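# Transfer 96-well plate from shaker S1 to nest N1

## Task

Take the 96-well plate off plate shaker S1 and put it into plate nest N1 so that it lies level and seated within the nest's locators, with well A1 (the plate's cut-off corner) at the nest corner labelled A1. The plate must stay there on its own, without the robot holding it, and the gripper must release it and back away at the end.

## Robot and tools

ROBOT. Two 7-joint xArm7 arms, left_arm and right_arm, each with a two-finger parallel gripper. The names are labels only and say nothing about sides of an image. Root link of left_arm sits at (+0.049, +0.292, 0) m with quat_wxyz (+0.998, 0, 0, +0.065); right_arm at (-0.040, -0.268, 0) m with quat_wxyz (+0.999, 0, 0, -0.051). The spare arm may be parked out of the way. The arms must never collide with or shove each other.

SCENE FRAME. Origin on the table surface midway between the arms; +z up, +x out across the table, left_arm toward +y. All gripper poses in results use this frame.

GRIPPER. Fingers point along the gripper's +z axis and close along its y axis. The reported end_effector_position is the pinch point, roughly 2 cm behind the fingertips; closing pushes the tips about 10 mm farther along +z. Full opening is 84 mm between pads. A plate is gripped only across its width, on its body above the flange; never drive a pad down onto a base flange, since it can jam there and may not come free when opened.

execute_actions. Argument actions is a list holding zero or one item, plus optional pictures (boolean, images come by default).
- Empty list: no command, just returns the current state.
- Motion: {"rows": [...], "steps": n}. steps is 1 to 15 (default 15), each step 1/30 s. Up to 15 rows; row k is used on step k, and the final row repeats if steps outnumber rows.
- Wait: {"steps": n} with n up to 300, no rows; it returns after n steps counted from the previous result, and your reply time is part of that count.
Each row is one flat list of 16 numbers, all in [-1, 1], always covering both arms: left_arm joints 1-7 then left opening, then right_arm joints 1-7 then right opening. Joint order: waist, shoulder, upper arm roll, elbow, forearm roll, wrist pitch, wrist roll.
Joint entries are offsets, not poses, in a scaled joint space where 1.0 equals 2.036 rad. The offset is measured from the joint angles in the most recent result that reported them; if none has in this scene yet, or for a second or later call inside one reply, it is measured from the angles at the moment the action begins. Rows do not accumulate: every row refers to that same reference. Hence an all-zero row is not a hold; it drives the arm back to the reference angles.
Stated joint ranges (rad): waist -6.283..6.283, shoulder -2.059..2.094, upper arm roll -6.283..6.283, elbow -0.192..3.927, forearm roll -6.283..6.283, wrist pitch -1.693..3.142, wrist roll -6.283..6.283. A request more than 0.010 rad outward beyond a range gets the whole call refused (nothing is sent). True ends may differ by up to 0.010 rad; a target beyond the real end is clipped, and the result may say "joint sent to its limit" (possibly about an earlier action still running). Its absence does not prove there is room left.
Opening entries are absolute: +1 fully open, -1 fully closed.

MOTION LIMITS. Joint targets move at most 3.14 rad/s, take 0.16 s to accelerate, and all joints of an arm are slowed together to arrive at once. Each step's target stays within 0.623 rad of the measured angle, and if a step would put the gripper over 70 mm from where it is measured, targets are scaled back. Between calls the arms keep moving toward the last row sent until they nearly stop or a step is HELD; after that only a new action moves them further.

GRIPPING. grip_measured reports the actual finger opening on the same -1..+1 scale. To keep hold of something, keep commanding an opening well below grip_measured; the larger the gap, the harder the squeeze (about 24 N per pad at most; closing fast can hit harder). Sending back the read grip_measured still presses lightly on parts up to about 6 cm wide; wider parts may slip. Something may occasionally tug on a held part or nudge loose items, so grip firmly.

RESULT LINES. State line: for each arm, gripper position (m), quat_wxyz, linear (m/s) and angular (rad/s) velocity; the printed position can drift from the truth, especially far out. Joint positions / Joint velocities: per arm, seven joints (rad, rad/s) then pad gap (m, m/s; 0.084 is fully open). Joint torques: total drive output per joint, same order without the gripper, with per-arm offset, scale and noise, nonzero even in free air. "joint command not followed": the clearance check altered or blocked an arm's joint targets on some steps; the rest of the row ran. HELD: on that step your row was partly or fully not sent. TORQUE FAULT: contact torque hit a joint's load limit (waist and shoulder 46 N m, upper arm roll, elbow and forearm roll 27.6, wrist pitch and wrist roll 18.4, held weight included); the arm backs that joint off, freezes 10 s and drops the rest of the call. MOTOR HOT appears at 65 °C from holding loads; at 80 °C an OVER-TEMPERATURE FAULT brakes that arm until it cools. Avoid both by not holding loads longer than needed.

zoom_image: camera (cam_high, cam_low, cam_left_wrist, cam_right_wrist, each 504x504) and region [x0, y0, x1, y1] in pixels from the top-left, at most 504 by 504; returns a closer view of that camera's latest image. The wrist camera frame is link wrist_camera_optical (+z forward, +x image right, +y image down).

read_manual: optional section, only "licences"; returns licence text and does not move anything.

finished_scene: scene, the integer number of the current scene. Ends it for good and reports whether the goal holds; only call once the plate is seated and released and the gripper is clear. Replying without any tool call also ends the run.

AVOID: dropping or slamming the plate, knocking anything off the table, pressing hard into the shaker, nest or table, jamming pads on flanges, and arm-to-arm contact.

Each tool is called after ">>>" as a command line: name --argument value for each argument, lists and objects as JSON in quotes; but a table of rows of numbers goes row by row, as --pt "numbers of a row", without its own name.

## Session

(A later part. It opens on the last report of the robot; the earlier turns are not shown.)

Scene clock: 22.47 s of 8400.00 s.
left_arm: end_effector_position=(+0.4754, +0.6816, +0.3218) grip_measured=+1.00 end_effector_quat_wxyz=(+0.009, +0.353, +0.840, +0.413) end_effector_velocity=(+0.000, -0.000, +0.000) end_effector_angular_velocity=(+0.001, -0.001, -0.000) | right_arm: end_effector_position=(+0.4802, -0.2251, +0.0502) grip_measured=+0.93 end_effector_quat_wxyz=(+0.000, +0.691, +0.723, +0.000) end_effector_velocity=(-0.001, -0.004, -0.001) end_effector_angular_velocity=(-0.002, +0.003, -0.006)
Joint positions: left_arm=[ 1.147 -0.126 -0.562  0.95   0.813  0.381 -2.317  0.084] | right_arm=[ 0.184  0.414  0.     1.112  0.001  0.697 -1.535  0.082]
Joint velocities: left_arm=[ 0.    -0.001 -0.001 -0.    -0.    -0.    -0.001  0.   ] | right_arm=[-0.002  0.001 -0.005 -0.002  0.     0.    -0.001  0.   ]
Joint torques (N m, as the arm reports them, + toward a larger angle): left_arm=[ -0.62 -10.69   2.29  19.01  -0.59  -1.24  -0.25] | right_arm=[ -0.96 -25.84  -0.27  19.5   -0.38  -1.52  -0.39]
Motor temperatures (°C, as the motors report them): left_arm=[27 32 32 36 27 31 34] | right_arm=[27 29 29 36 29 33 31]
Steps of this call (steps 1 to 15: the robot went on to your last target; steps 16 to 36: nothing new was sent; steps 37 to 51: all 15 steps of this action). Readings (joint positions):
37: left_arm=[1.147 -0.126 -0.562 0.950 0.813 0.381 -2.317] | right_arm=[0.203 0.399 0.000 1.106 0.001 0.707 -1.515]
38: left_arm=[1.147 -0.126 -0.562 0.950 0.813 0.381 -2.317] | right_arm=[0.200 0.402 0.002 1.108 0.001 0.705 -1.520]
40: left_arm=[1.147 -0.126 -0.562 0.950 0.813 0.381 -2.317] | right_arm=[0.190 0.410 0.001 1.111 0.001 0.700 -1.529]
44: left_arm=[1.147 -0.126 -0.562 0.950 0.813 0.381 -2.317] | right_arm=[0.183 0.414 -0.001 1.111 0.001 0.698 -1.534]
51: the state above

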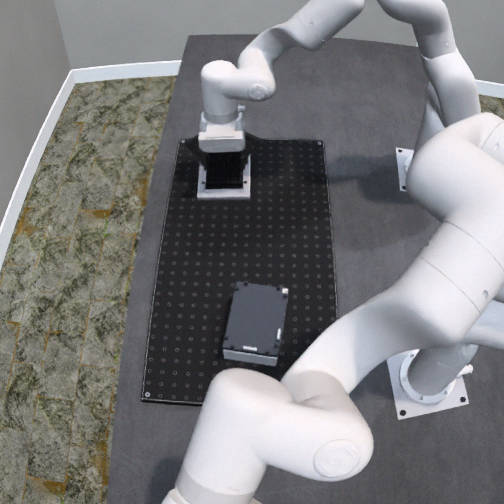

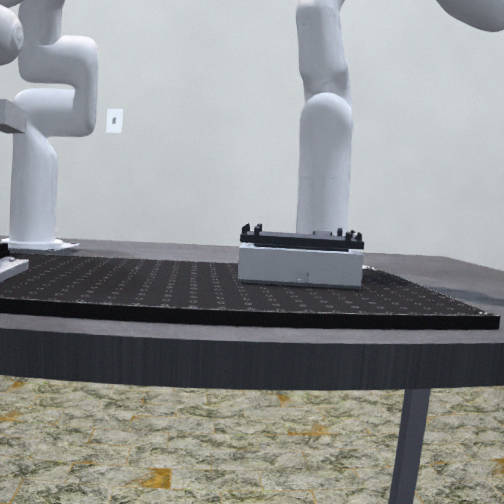

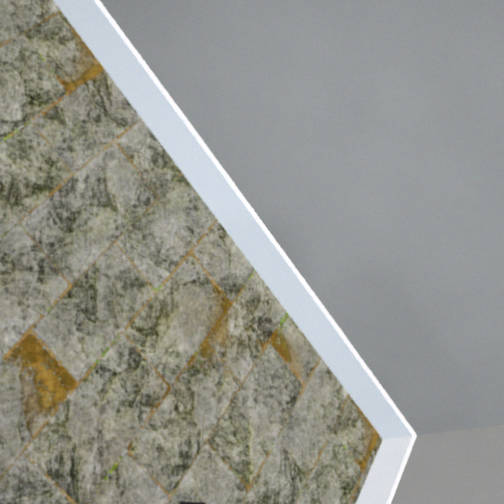

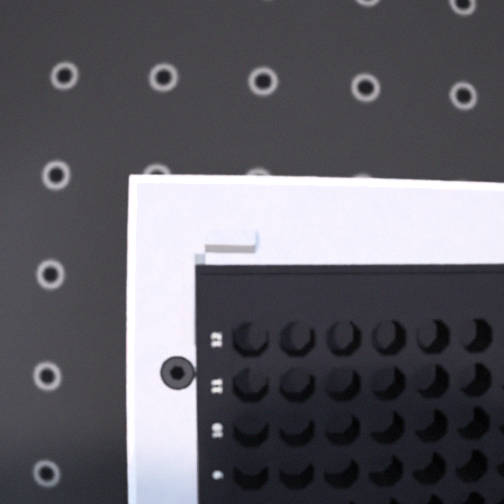

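>>> execute_actions --actions '[{"rows":[[0,0,0,0,0,0,0,1,0,0.0048,0,-0.001,0,-0.0053,0,-0.3]],"steps":15}]'

Scene clock: 23.60 s of 8400.00 s.
left_arm: end_effector_position=(+0.4754, +0.6816, +0.3218) grip_measured=+1.00 end_effector_quat_wxyz=(+0.009, +0.353, +0.840, +0.413) end_effector_velocity=(+0.000, -0.000, +0.000) end_effector_angular_velocity=(+0.000, +0.000, -0.000) | right_arm: end_effector_position=(+0.4802, -0.2246, +0.0457) grip_measured=+0.93 end_effector_quat_wxyz=(-0.000, +0.690, +0.723, +0.001) end_effector_velocity=(-0.000, -0.001, -0.001) end_effector_angular_velocity=(-0.000, +0.001, -0.002)
Joint positions: left_arm=[ 1.147 -0.126 -0.562  0.95   0.813  0.381 -2.317  0.084] | right_arm=[ 0.184  0.423  0.001  1.111  0.001  0.687 -1.535  0.082]
Joint velocities: left_arm=[ 0. -0. -0. -0.  0.  0. -0. -0.] | right_arm=[-0.001  0.001 -0.001 -0.     0.    -0.    -0.     0.   ]
Joint torques (N m, as the arm reports them, + toward a larger angle): left_arm=[ -0.89 -10.72   2.37  19.07  -0.86  -1.34  -0.13] | right_arm=[ -3.95 -23.25  -1.49  17.45  -0.97  -1.03  -0.61]
Motor temperatures (°C, as the motors report them): left_arm=[27 32 32 36 27 31 34] | right_arm=[27 29 29 36 29 33 31]
Steps of this call (steps 1 to 15: the robot went on to your last target; steps 16 to 19: nothing new was sent; steps 20 to 34: all 15 steps of this action). Readings (joint positions):
20: left_arm=[1.147 -0.126 -0.562 0.950 0.813 0.381 -2.317] | right_arm=[0.184 0.414 0.000 1.112 0.001 0.697 -1.535]
21: left_arm=[1.147 -0.126 -0.562 0.950 0.813 0.381 -2.317] | right_arm=[0.184 0.416 0.000 1.112 0.001 0.694 -1.535]
23: left_arm=[1.147 -0.126 -0.562 0.950 0.813 0.381 -2.317] | right_arm=[0.184 0.421 0.000 1.111 0.001 0.689 -1.535]
27: left_arm=[1.147 -0.126 -0.562 0.950 0.813 0.381 -2.317] | right_arm=[0.184 0.423 0.001 1.111 0.001 0.687 -1.535]
34: the state above

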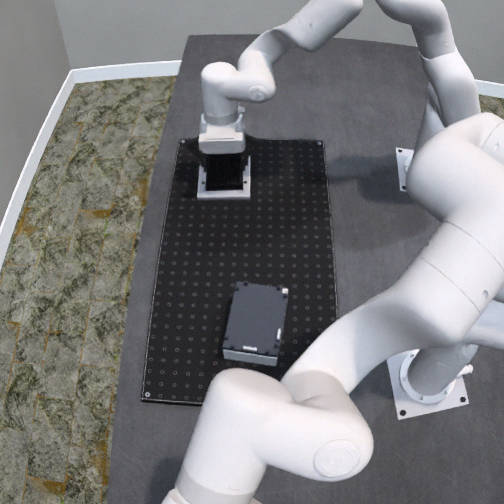

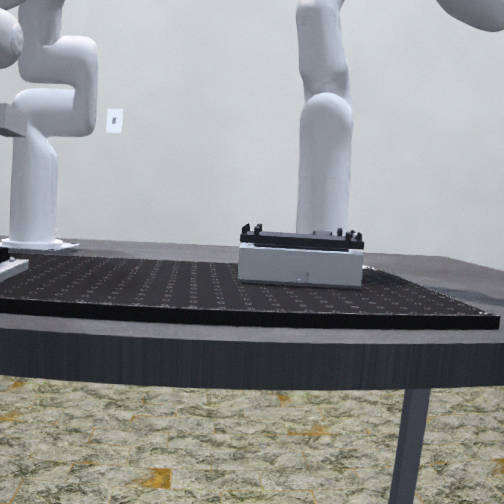

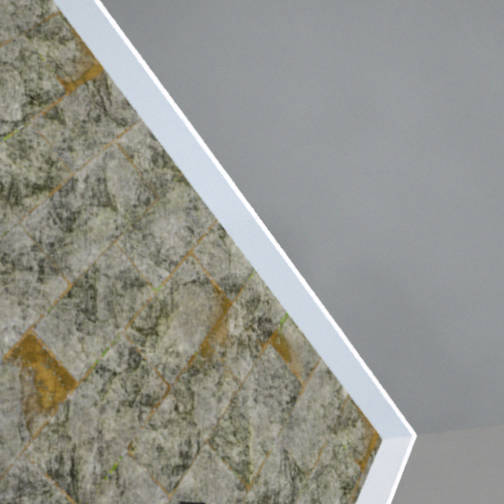

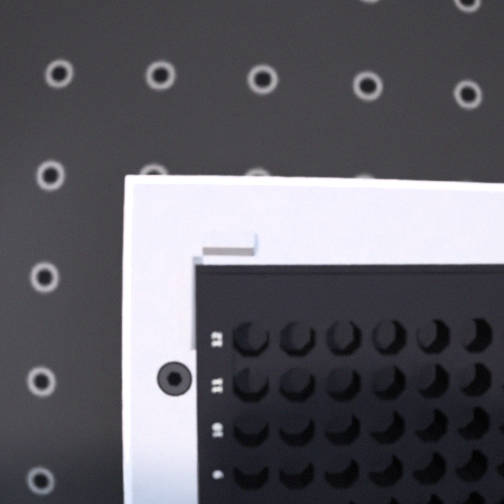

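>>> execute_actions --actions '[{"rows":[[0,0,0,0,0,0,0,1,0,-0.0044,0,0.0005,0,0.0049,0,-0.3],[0,0,0,0,0,0,0,1,0,-0.0044,0,0.0005,0,0.0049,0,-0.3],[0,0,0,0,0,0,0,1,0,-0.0044,0,0.0005,0,0.0049,0,-0.3],[0,0,0,0,0,0,0,1,0,-0.0044,0,0.0005,0,0.0049,0,-0.3],[0,0,0,0,0,0,0,1,0,-0.0044,0,0.0005,0,0.0049,0,-0.3],[0,0,0,0,0,0,0,1,0,-0.0044,0,0.0005,0,0.0049,0,-0.3],[0,0,0,0,0,0,0,1,0.0008,-0.0022,0,0.0057,0,0.0084,0.0008,-0.3]],"steps":15}]'

Scene clock: 25.70 s of 8400.00 s.
left_arm: end_effector_position=(+0.4754, +0.6816, +0.3218) grip_measured=+1.00 end_effector_quat_wxyz=(+0.009, +0.353, +0.840, +0.413) end_effector_velocity=(+0.000, -0.000, +0.000) end_effector_angular_velocity=(+0.001, -0.001, -0.000) | right_arm: end_effector_position=(+0.4817, -0.2243, +0.0503) grip_measured=+0.93 end_effector_quat_wxyz=(-0.001, +0.691, +0.723, -0.000) end_effector_velocity=(+0.003, +0.005, +0.003) end_effector_angular_velocity=(+0.005, -0.008, +0.005)
Joint positions: left_arm=[ 1.147 -0.126 -0.562  0.95   0.813  0.381 -2.317  0.084] | right_arm=[ 0.185  0.419  0.     1.121  0.001  0.704 -1.533  0.082]
Joint velocities: left_arm=[ 0.    -0.001 -0.001 -0.     0.    -0.    -0.001 -0.   ] | right_arm=[ 0.003 -0.002  0.006  0.006  0.003 -0.     0.001  0.   ]
Joint torques (N m, as the arm reports them, + toward a larger angle): left_arm=[ -0.61 -10.58   1.97  19.02  -0.87  -1.36  -0.18] | right_arm=[ -1.55 -25.95  -0.63  18.85  -0.54  -1.75  -0.24]
Motor temperatures (°C, as the motors report them): left_arm=[27 32 32 36 27 31 34] | right_arm=[27 29 30 36 29 33 31]
Steps of this call (steps 1 to 15: the robot went on to your last target; steps 16 to 48: nothing new was sent; steps 49 to 63: all 15 steps of this action). Readings (joint positions):
49: left_arm=[1.147 -0.126 -0.562 0.950 0.813 0.381 -2.317] | right_arm=[0.184 0.423 0.000 1.110 0.001 0.687 -1.535]
50: left_arm=[1.147 -0.126 -0.562 0.950 0.813 0.381 -2.317] | right_arm=[0.184 0.422 0.000 1.110 0.001 0.689 -1.535]
52: left_arm=[1.147 -0.126 -0.562 0.950 0.813 0.381 -2.317] | right_arm=[0.184 0.418 -0.000 1.110 0.000 0.694 -1.535]
56: left_arm=[1.147 -0.126 -0.562 0.950 0.813 0.381 -2.317] | right_arm=[0.184 0.417 -0.001 1.112 0.000 0.700 -1.535]
63: the state above

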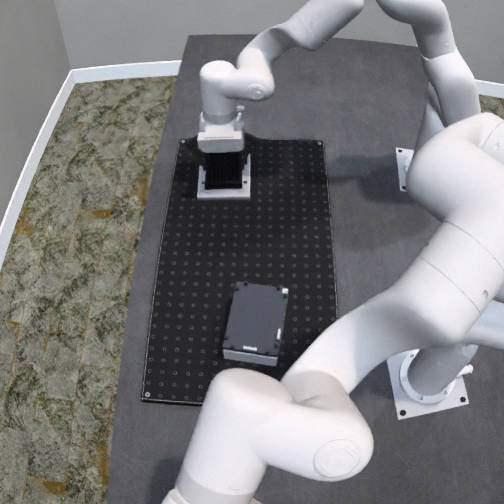

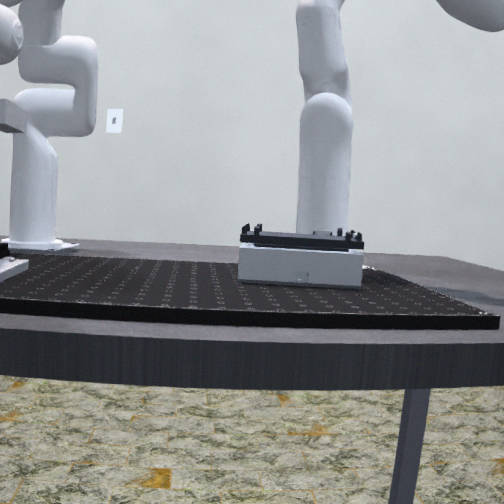

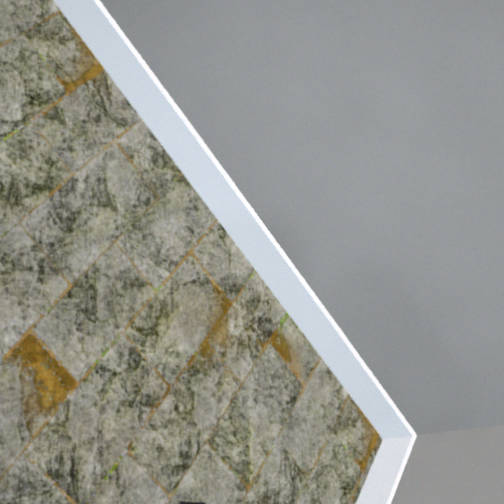

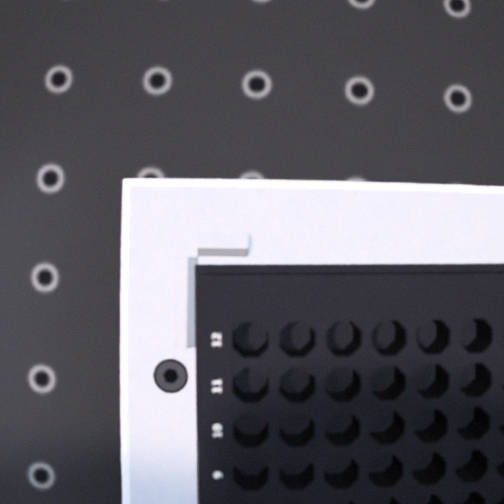

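>>> execute_actions --actions '[{"rows":[[0,0,0,0,0,0,0,1,0.0003,0.0077,0,-0.0003,0,-0.0090,0,-0.3]],"steps":15}]'

Scene clock: 26.70 s of 8400.00 s.
left_arm: end_effector_position=(+0.4754, +0.6816, +0.3218) grip_measured=+1.00 end_effector_quat_wxyz=(+0.009, +0.353, +0.840, +0.413) end_effector_velocity=(+0.000, -0.000, -0.001) end_effector_angular_velocity=(-0.001, +0.001, -0.000) | right_arm: end_effector_position=(+0.4833, -0.2239, +0.0445) grip_measured=+0.94 end_effector_quat_wxyz=(+0.001, +0.690, +0.723, +0.001) end_effector_velocity=(-0.000, +0.000, -0.001) end_effector_angular_velocity=(+0.000, +0.001, -0.001)
Joint positions: left_arm=[ 1.147 -0.126 -0.562  0.95   0.813  0.381 -2.317  0.084] | right_arm=[ 0.186  0.433  0.     1.122  0.     0.686 -1.533  0.082]
Joint velocities: left_arm=[-0.     0.001 -0.001 -0.    -0.     0.     0.     0.   ] | right_arm=[ 0.     0.003 -0.     0.     0.001 -0.002  0.     0.   ]
Joint torques (N m, as the arm reports them, + toward a larger angle): left_arm=[ -0.27 -10.25   2.29  19.1   -0.74  -1.27  -0.23] | right_arm=[ -1.3  -17.86  -0.74  15.26  -0.15  -2.12   0.1 ]
Motor temperatures (°C, as the motors report them): left_arm=[27 32 32 36 27 31 34] | right_arm=[27 29 30 36 29 34 31]
Steps of this call (steps 1 to 15: the robot went on to your last target; steps 16 to 30: all 15 steps of this action). Readings (joint positions):
16: left_arm=[1.147 -0.126 -0.562 0.950 0.813 0.381 -2.317] | right_arm=[0.186 0.419 0.001 1.122 0.001 0.703 -1.533]
17: left_arm=[1.147 -0.126 -0.562 0.950 0.813 0.381 -2.317] | right_arm=[0.186 0.422 0.001 1.122 0.001 0.698 -1.533]
19: left_arm=[1.147 -0.126 -0.562 0.950 0.813 0.381 -2.317] | right_arm=[0.186 0.429 0.000 1.122 0.000 0.690 -1.533]
23: left_arm=[1.147 -0.126 -0.562 0.950 0.813 0.381 -2.317] | right_arm=[0.186 0.432 0.000 1.122 0.000 0.687 -1.534]
30: the state above

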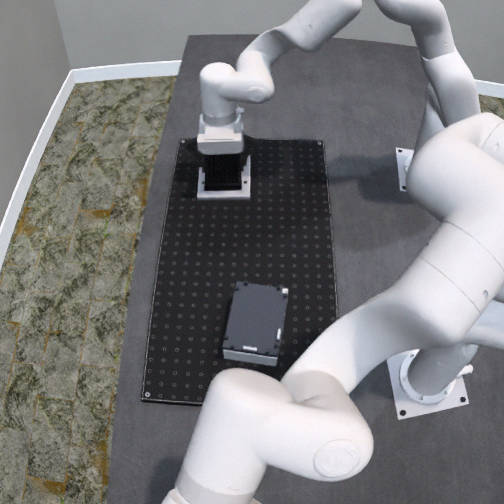

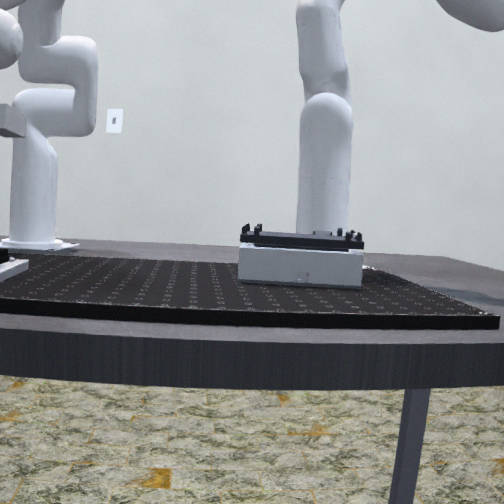

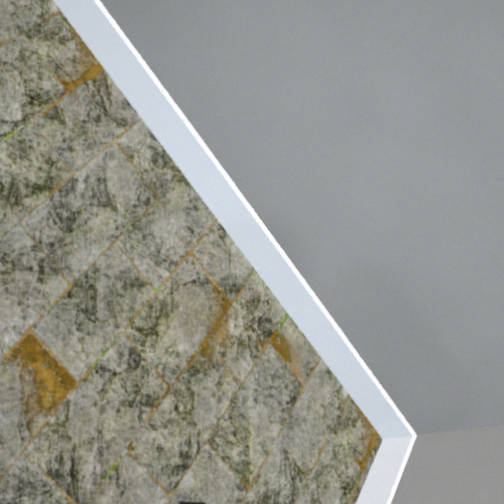

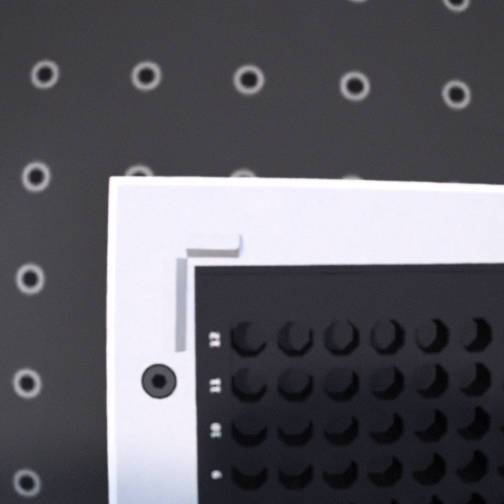

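Seated. Release and lift.

>>> execute_actions --actions '[{"rows":[[0,0,0,0,0,0,0,1,0,-0.001,0,0,0,0.001,0,1],[0,0,0,0,0,0,0,1,0,-0.001,0,0,0,0.001,0,1],[0,0,0,0,0,0,0,1,0,-0.001,0,0,0,0.001,0,1],[0,0,0,0,0,0,0,1,0,-0.001,0,0,0,0.001,0,1],[0,0,0,0,0,0,0,1,0,-0.001,0,0,0,0.001,0,1],[0,0,0,0,0,0,0,1,0,-0.001,0,0,0,0.001,0,1],[0,0,0,0,0,0,0,1,0,-0.01,0,0.002,0,0.012,0,1],[0,0,0,0,0,0,0,1,0,-0.02,0,0.005,0,0.025,0,1],[0,0,0,0,0,0,0,1,0,-0.04,0,0.01,0,0.05,0,1],[0,0,0,0,0,0,0,1,0,-0.09,0,0.025,0,0.115,0,1]],"steps":15}]' --pictures false

>>> execute_actions --actions '[{"steps":15}]'

Scene clock: 28.00 s of 8400.00 s.
left_arm: end_effector_position=(+0.4754, +0.6816, +0.3218) grip_measured=+1.00 end_effector_quat_wxyz=(+0.009, +0.353, +0.840, +0.413) end_effector_velocity=(-0.000, +0.000, -0.000) end_effector_angular_velocity=(-0.002, -0.001, +0.002) | right_arm: end_effector_position=(+0.4822, -0.2238, +0.1288) grip_measured=+1.00 end_effector_quat_wxyz=(+0.003, +0.690, +0.723, +0.004) end_effector_velocity=(+0.036, +0.001, +0.371) end_effector_angular_velocity=(+0.022, -0.269, -0.003)
Joint positions: left_arm=[ 1.147 -0.126 -0.562  0.95   0.813  0.381 -2.317  0.084] | right_arm=[ 0.186  0.276  0.     1.167  0.001  0.882 -1.533  0.084]
Joint velocities: left_arm=[ 0.     0.001  0.    -0.    -0.    -0.    -0.002 -0.   ] | right_arm=[-0.001 -0.614 -0.004  0.241  0.     0.585 -0.001  0.   ]
Joint torques (N m, as the arm reports them, + toward a larger angle): left_arm=[ -0.51 -10.36   2.14  19.12  -0.7   -1.19  -0.27] | right_arm=[-0.68 -8.42 -0.03 11.44 -0.31 -1.66 -0.3 ]
Motor temperatures (°C, as the motors report them): left_arm=[27 32 32 36 27 31 34] | right_arm=[27 29 29 36 29 34 31]
Steps of this call (steps 1 to 15: the robot went on to your last target; steps 16 to 24: nothing new was sent; steps 25 to 39: all 15 steps of this action). Readings (joint positions):
25: left_arm=[1.147 -0.126 -0.562 0.950 0.813 0.381 -2.317] | right_arm=[0.186 0.434 0.000 1.121 0.001 0.685 -1.533]
26: left_arm=[1.147 -0.126 -0.562 0.950 0.813 0.381 -2.317] | right_arm=[0.186 0.433 0.000 1.121 0.001 0.686 -1.533]
28: left_arm=[1.147 -0.126 -0.562 0.950 0.813 0.381 -2.317] | right_arm=[0.186 0.434 0.000 1.121 0.001 0.686 -1.533]
32: left_arm=[1.147 -0.126 -0.562 0.950 0.813 0.381 -2.317] | right_arm=[0.186 0.431 0.000 1.121 0.001 0.693 -1.533]
39: the state above

Scene clock: 28.50 s of 8400.00 s.
left_arm: end_effector_position=(+0.4754, +0.6816, +0.3218) grip_measured=+1.00 end_effector_quat_wxyz=(+0.009, +0.353, +0.840, +0.413) end_effector_velocity=(-0.000, +0.000, +0.000) end_effector_angular_velocity=(+0.000, -0.001, +0.001) | right_arm: end_effector_position=(+0.4782, -0.2243, +0.1413) grip_measured=+1.00 end_effector_quat_wxyz=(+0.000, +0.690, +0.723, +0.001) end_effector_velocity=(+0.001, +0.001, +0.002) end_effector_angular_velocity=(+0.000, -0.004, +0.002)
Joint positions: left_arm=[ 1.147 -0.126 -0.562  0.95   0.813  0.381 -2.317  0.084] | right_arm=[ 0.186  0.25   0.     1.172  0.     0.92  -1.533  0.084]
Joint velocities: left_arm=[ 0.    -0.     0.    -0.     0.     0.    -0.001  0.   ] | right_arm=[ 0.002 -0.003 -0.     0.001 -0.     0.001  0.     0.   ]
Joint torques (N m, as the arm reports them, + toward a larger angle): left_arm=[ -0.2  -10.48   2.25  18.97  -0.88  -1.43  -0.25] | right_arm=[ -1.91 -24.19  -0.02  21.52  -0.2   -1.58  -0.74]
Motor temperatures (°C, as the motors report them): left_arm=[27 32 32 36 27 31 34] | right_arm=[27 29 29 36 29 34 31]
Steps of this call (steps 1 to 15: the robot went on to your last target). Readings (joint positions):
1: left_arm=[1.147 -0.126 -0.562 0.950 0.813 0.381 -2.317] | right_arm=[0.186 0.260 0.000 1.173 0.001 0.897 -1.533]
2: left_arm=[1.147 -0.126 -0.562 0.950 0.813 0.381 -2.317] | right_arm=[0.186 0.252 -0.000 1.176 0.001 0.906 -1.533]
4: left_arm=[1.147 -0.126 -0.562 0.950 0.813 0.381 -2.317] | right_arm=[0.186 0.250 0.000 1.173 0.001 0.915 -1.533]
8: left_arm=[1.147 -0.126 -0.562 0.950 0.813 0.381 -2.317] | right_arm=[0.186 0.253 0.000 1.169 0.000 0.920 -1.533]
15: the state above

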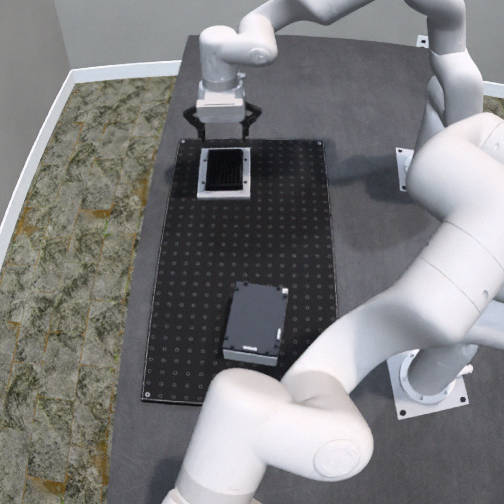

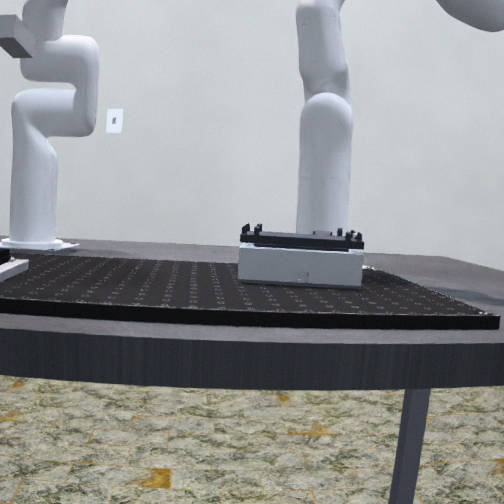

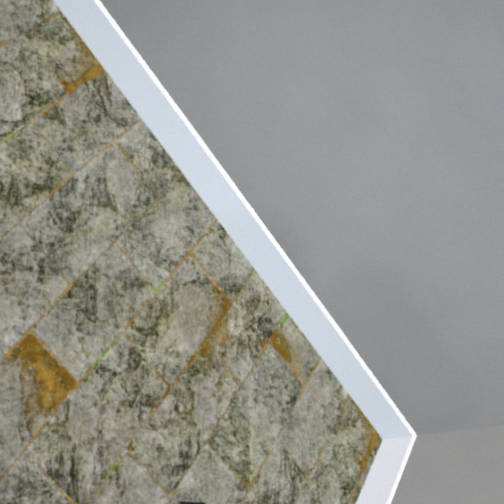

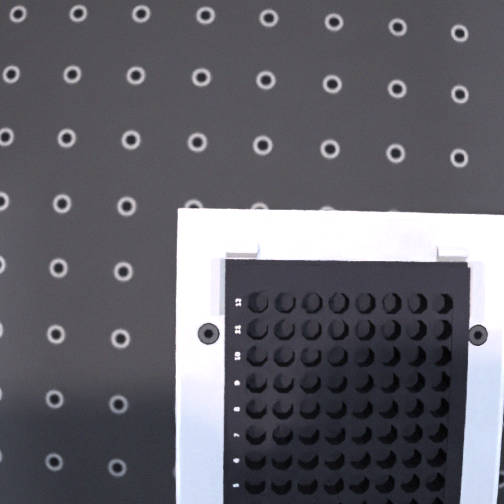

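>>> finished_scene --scene 1

The scene is finished: the task was done.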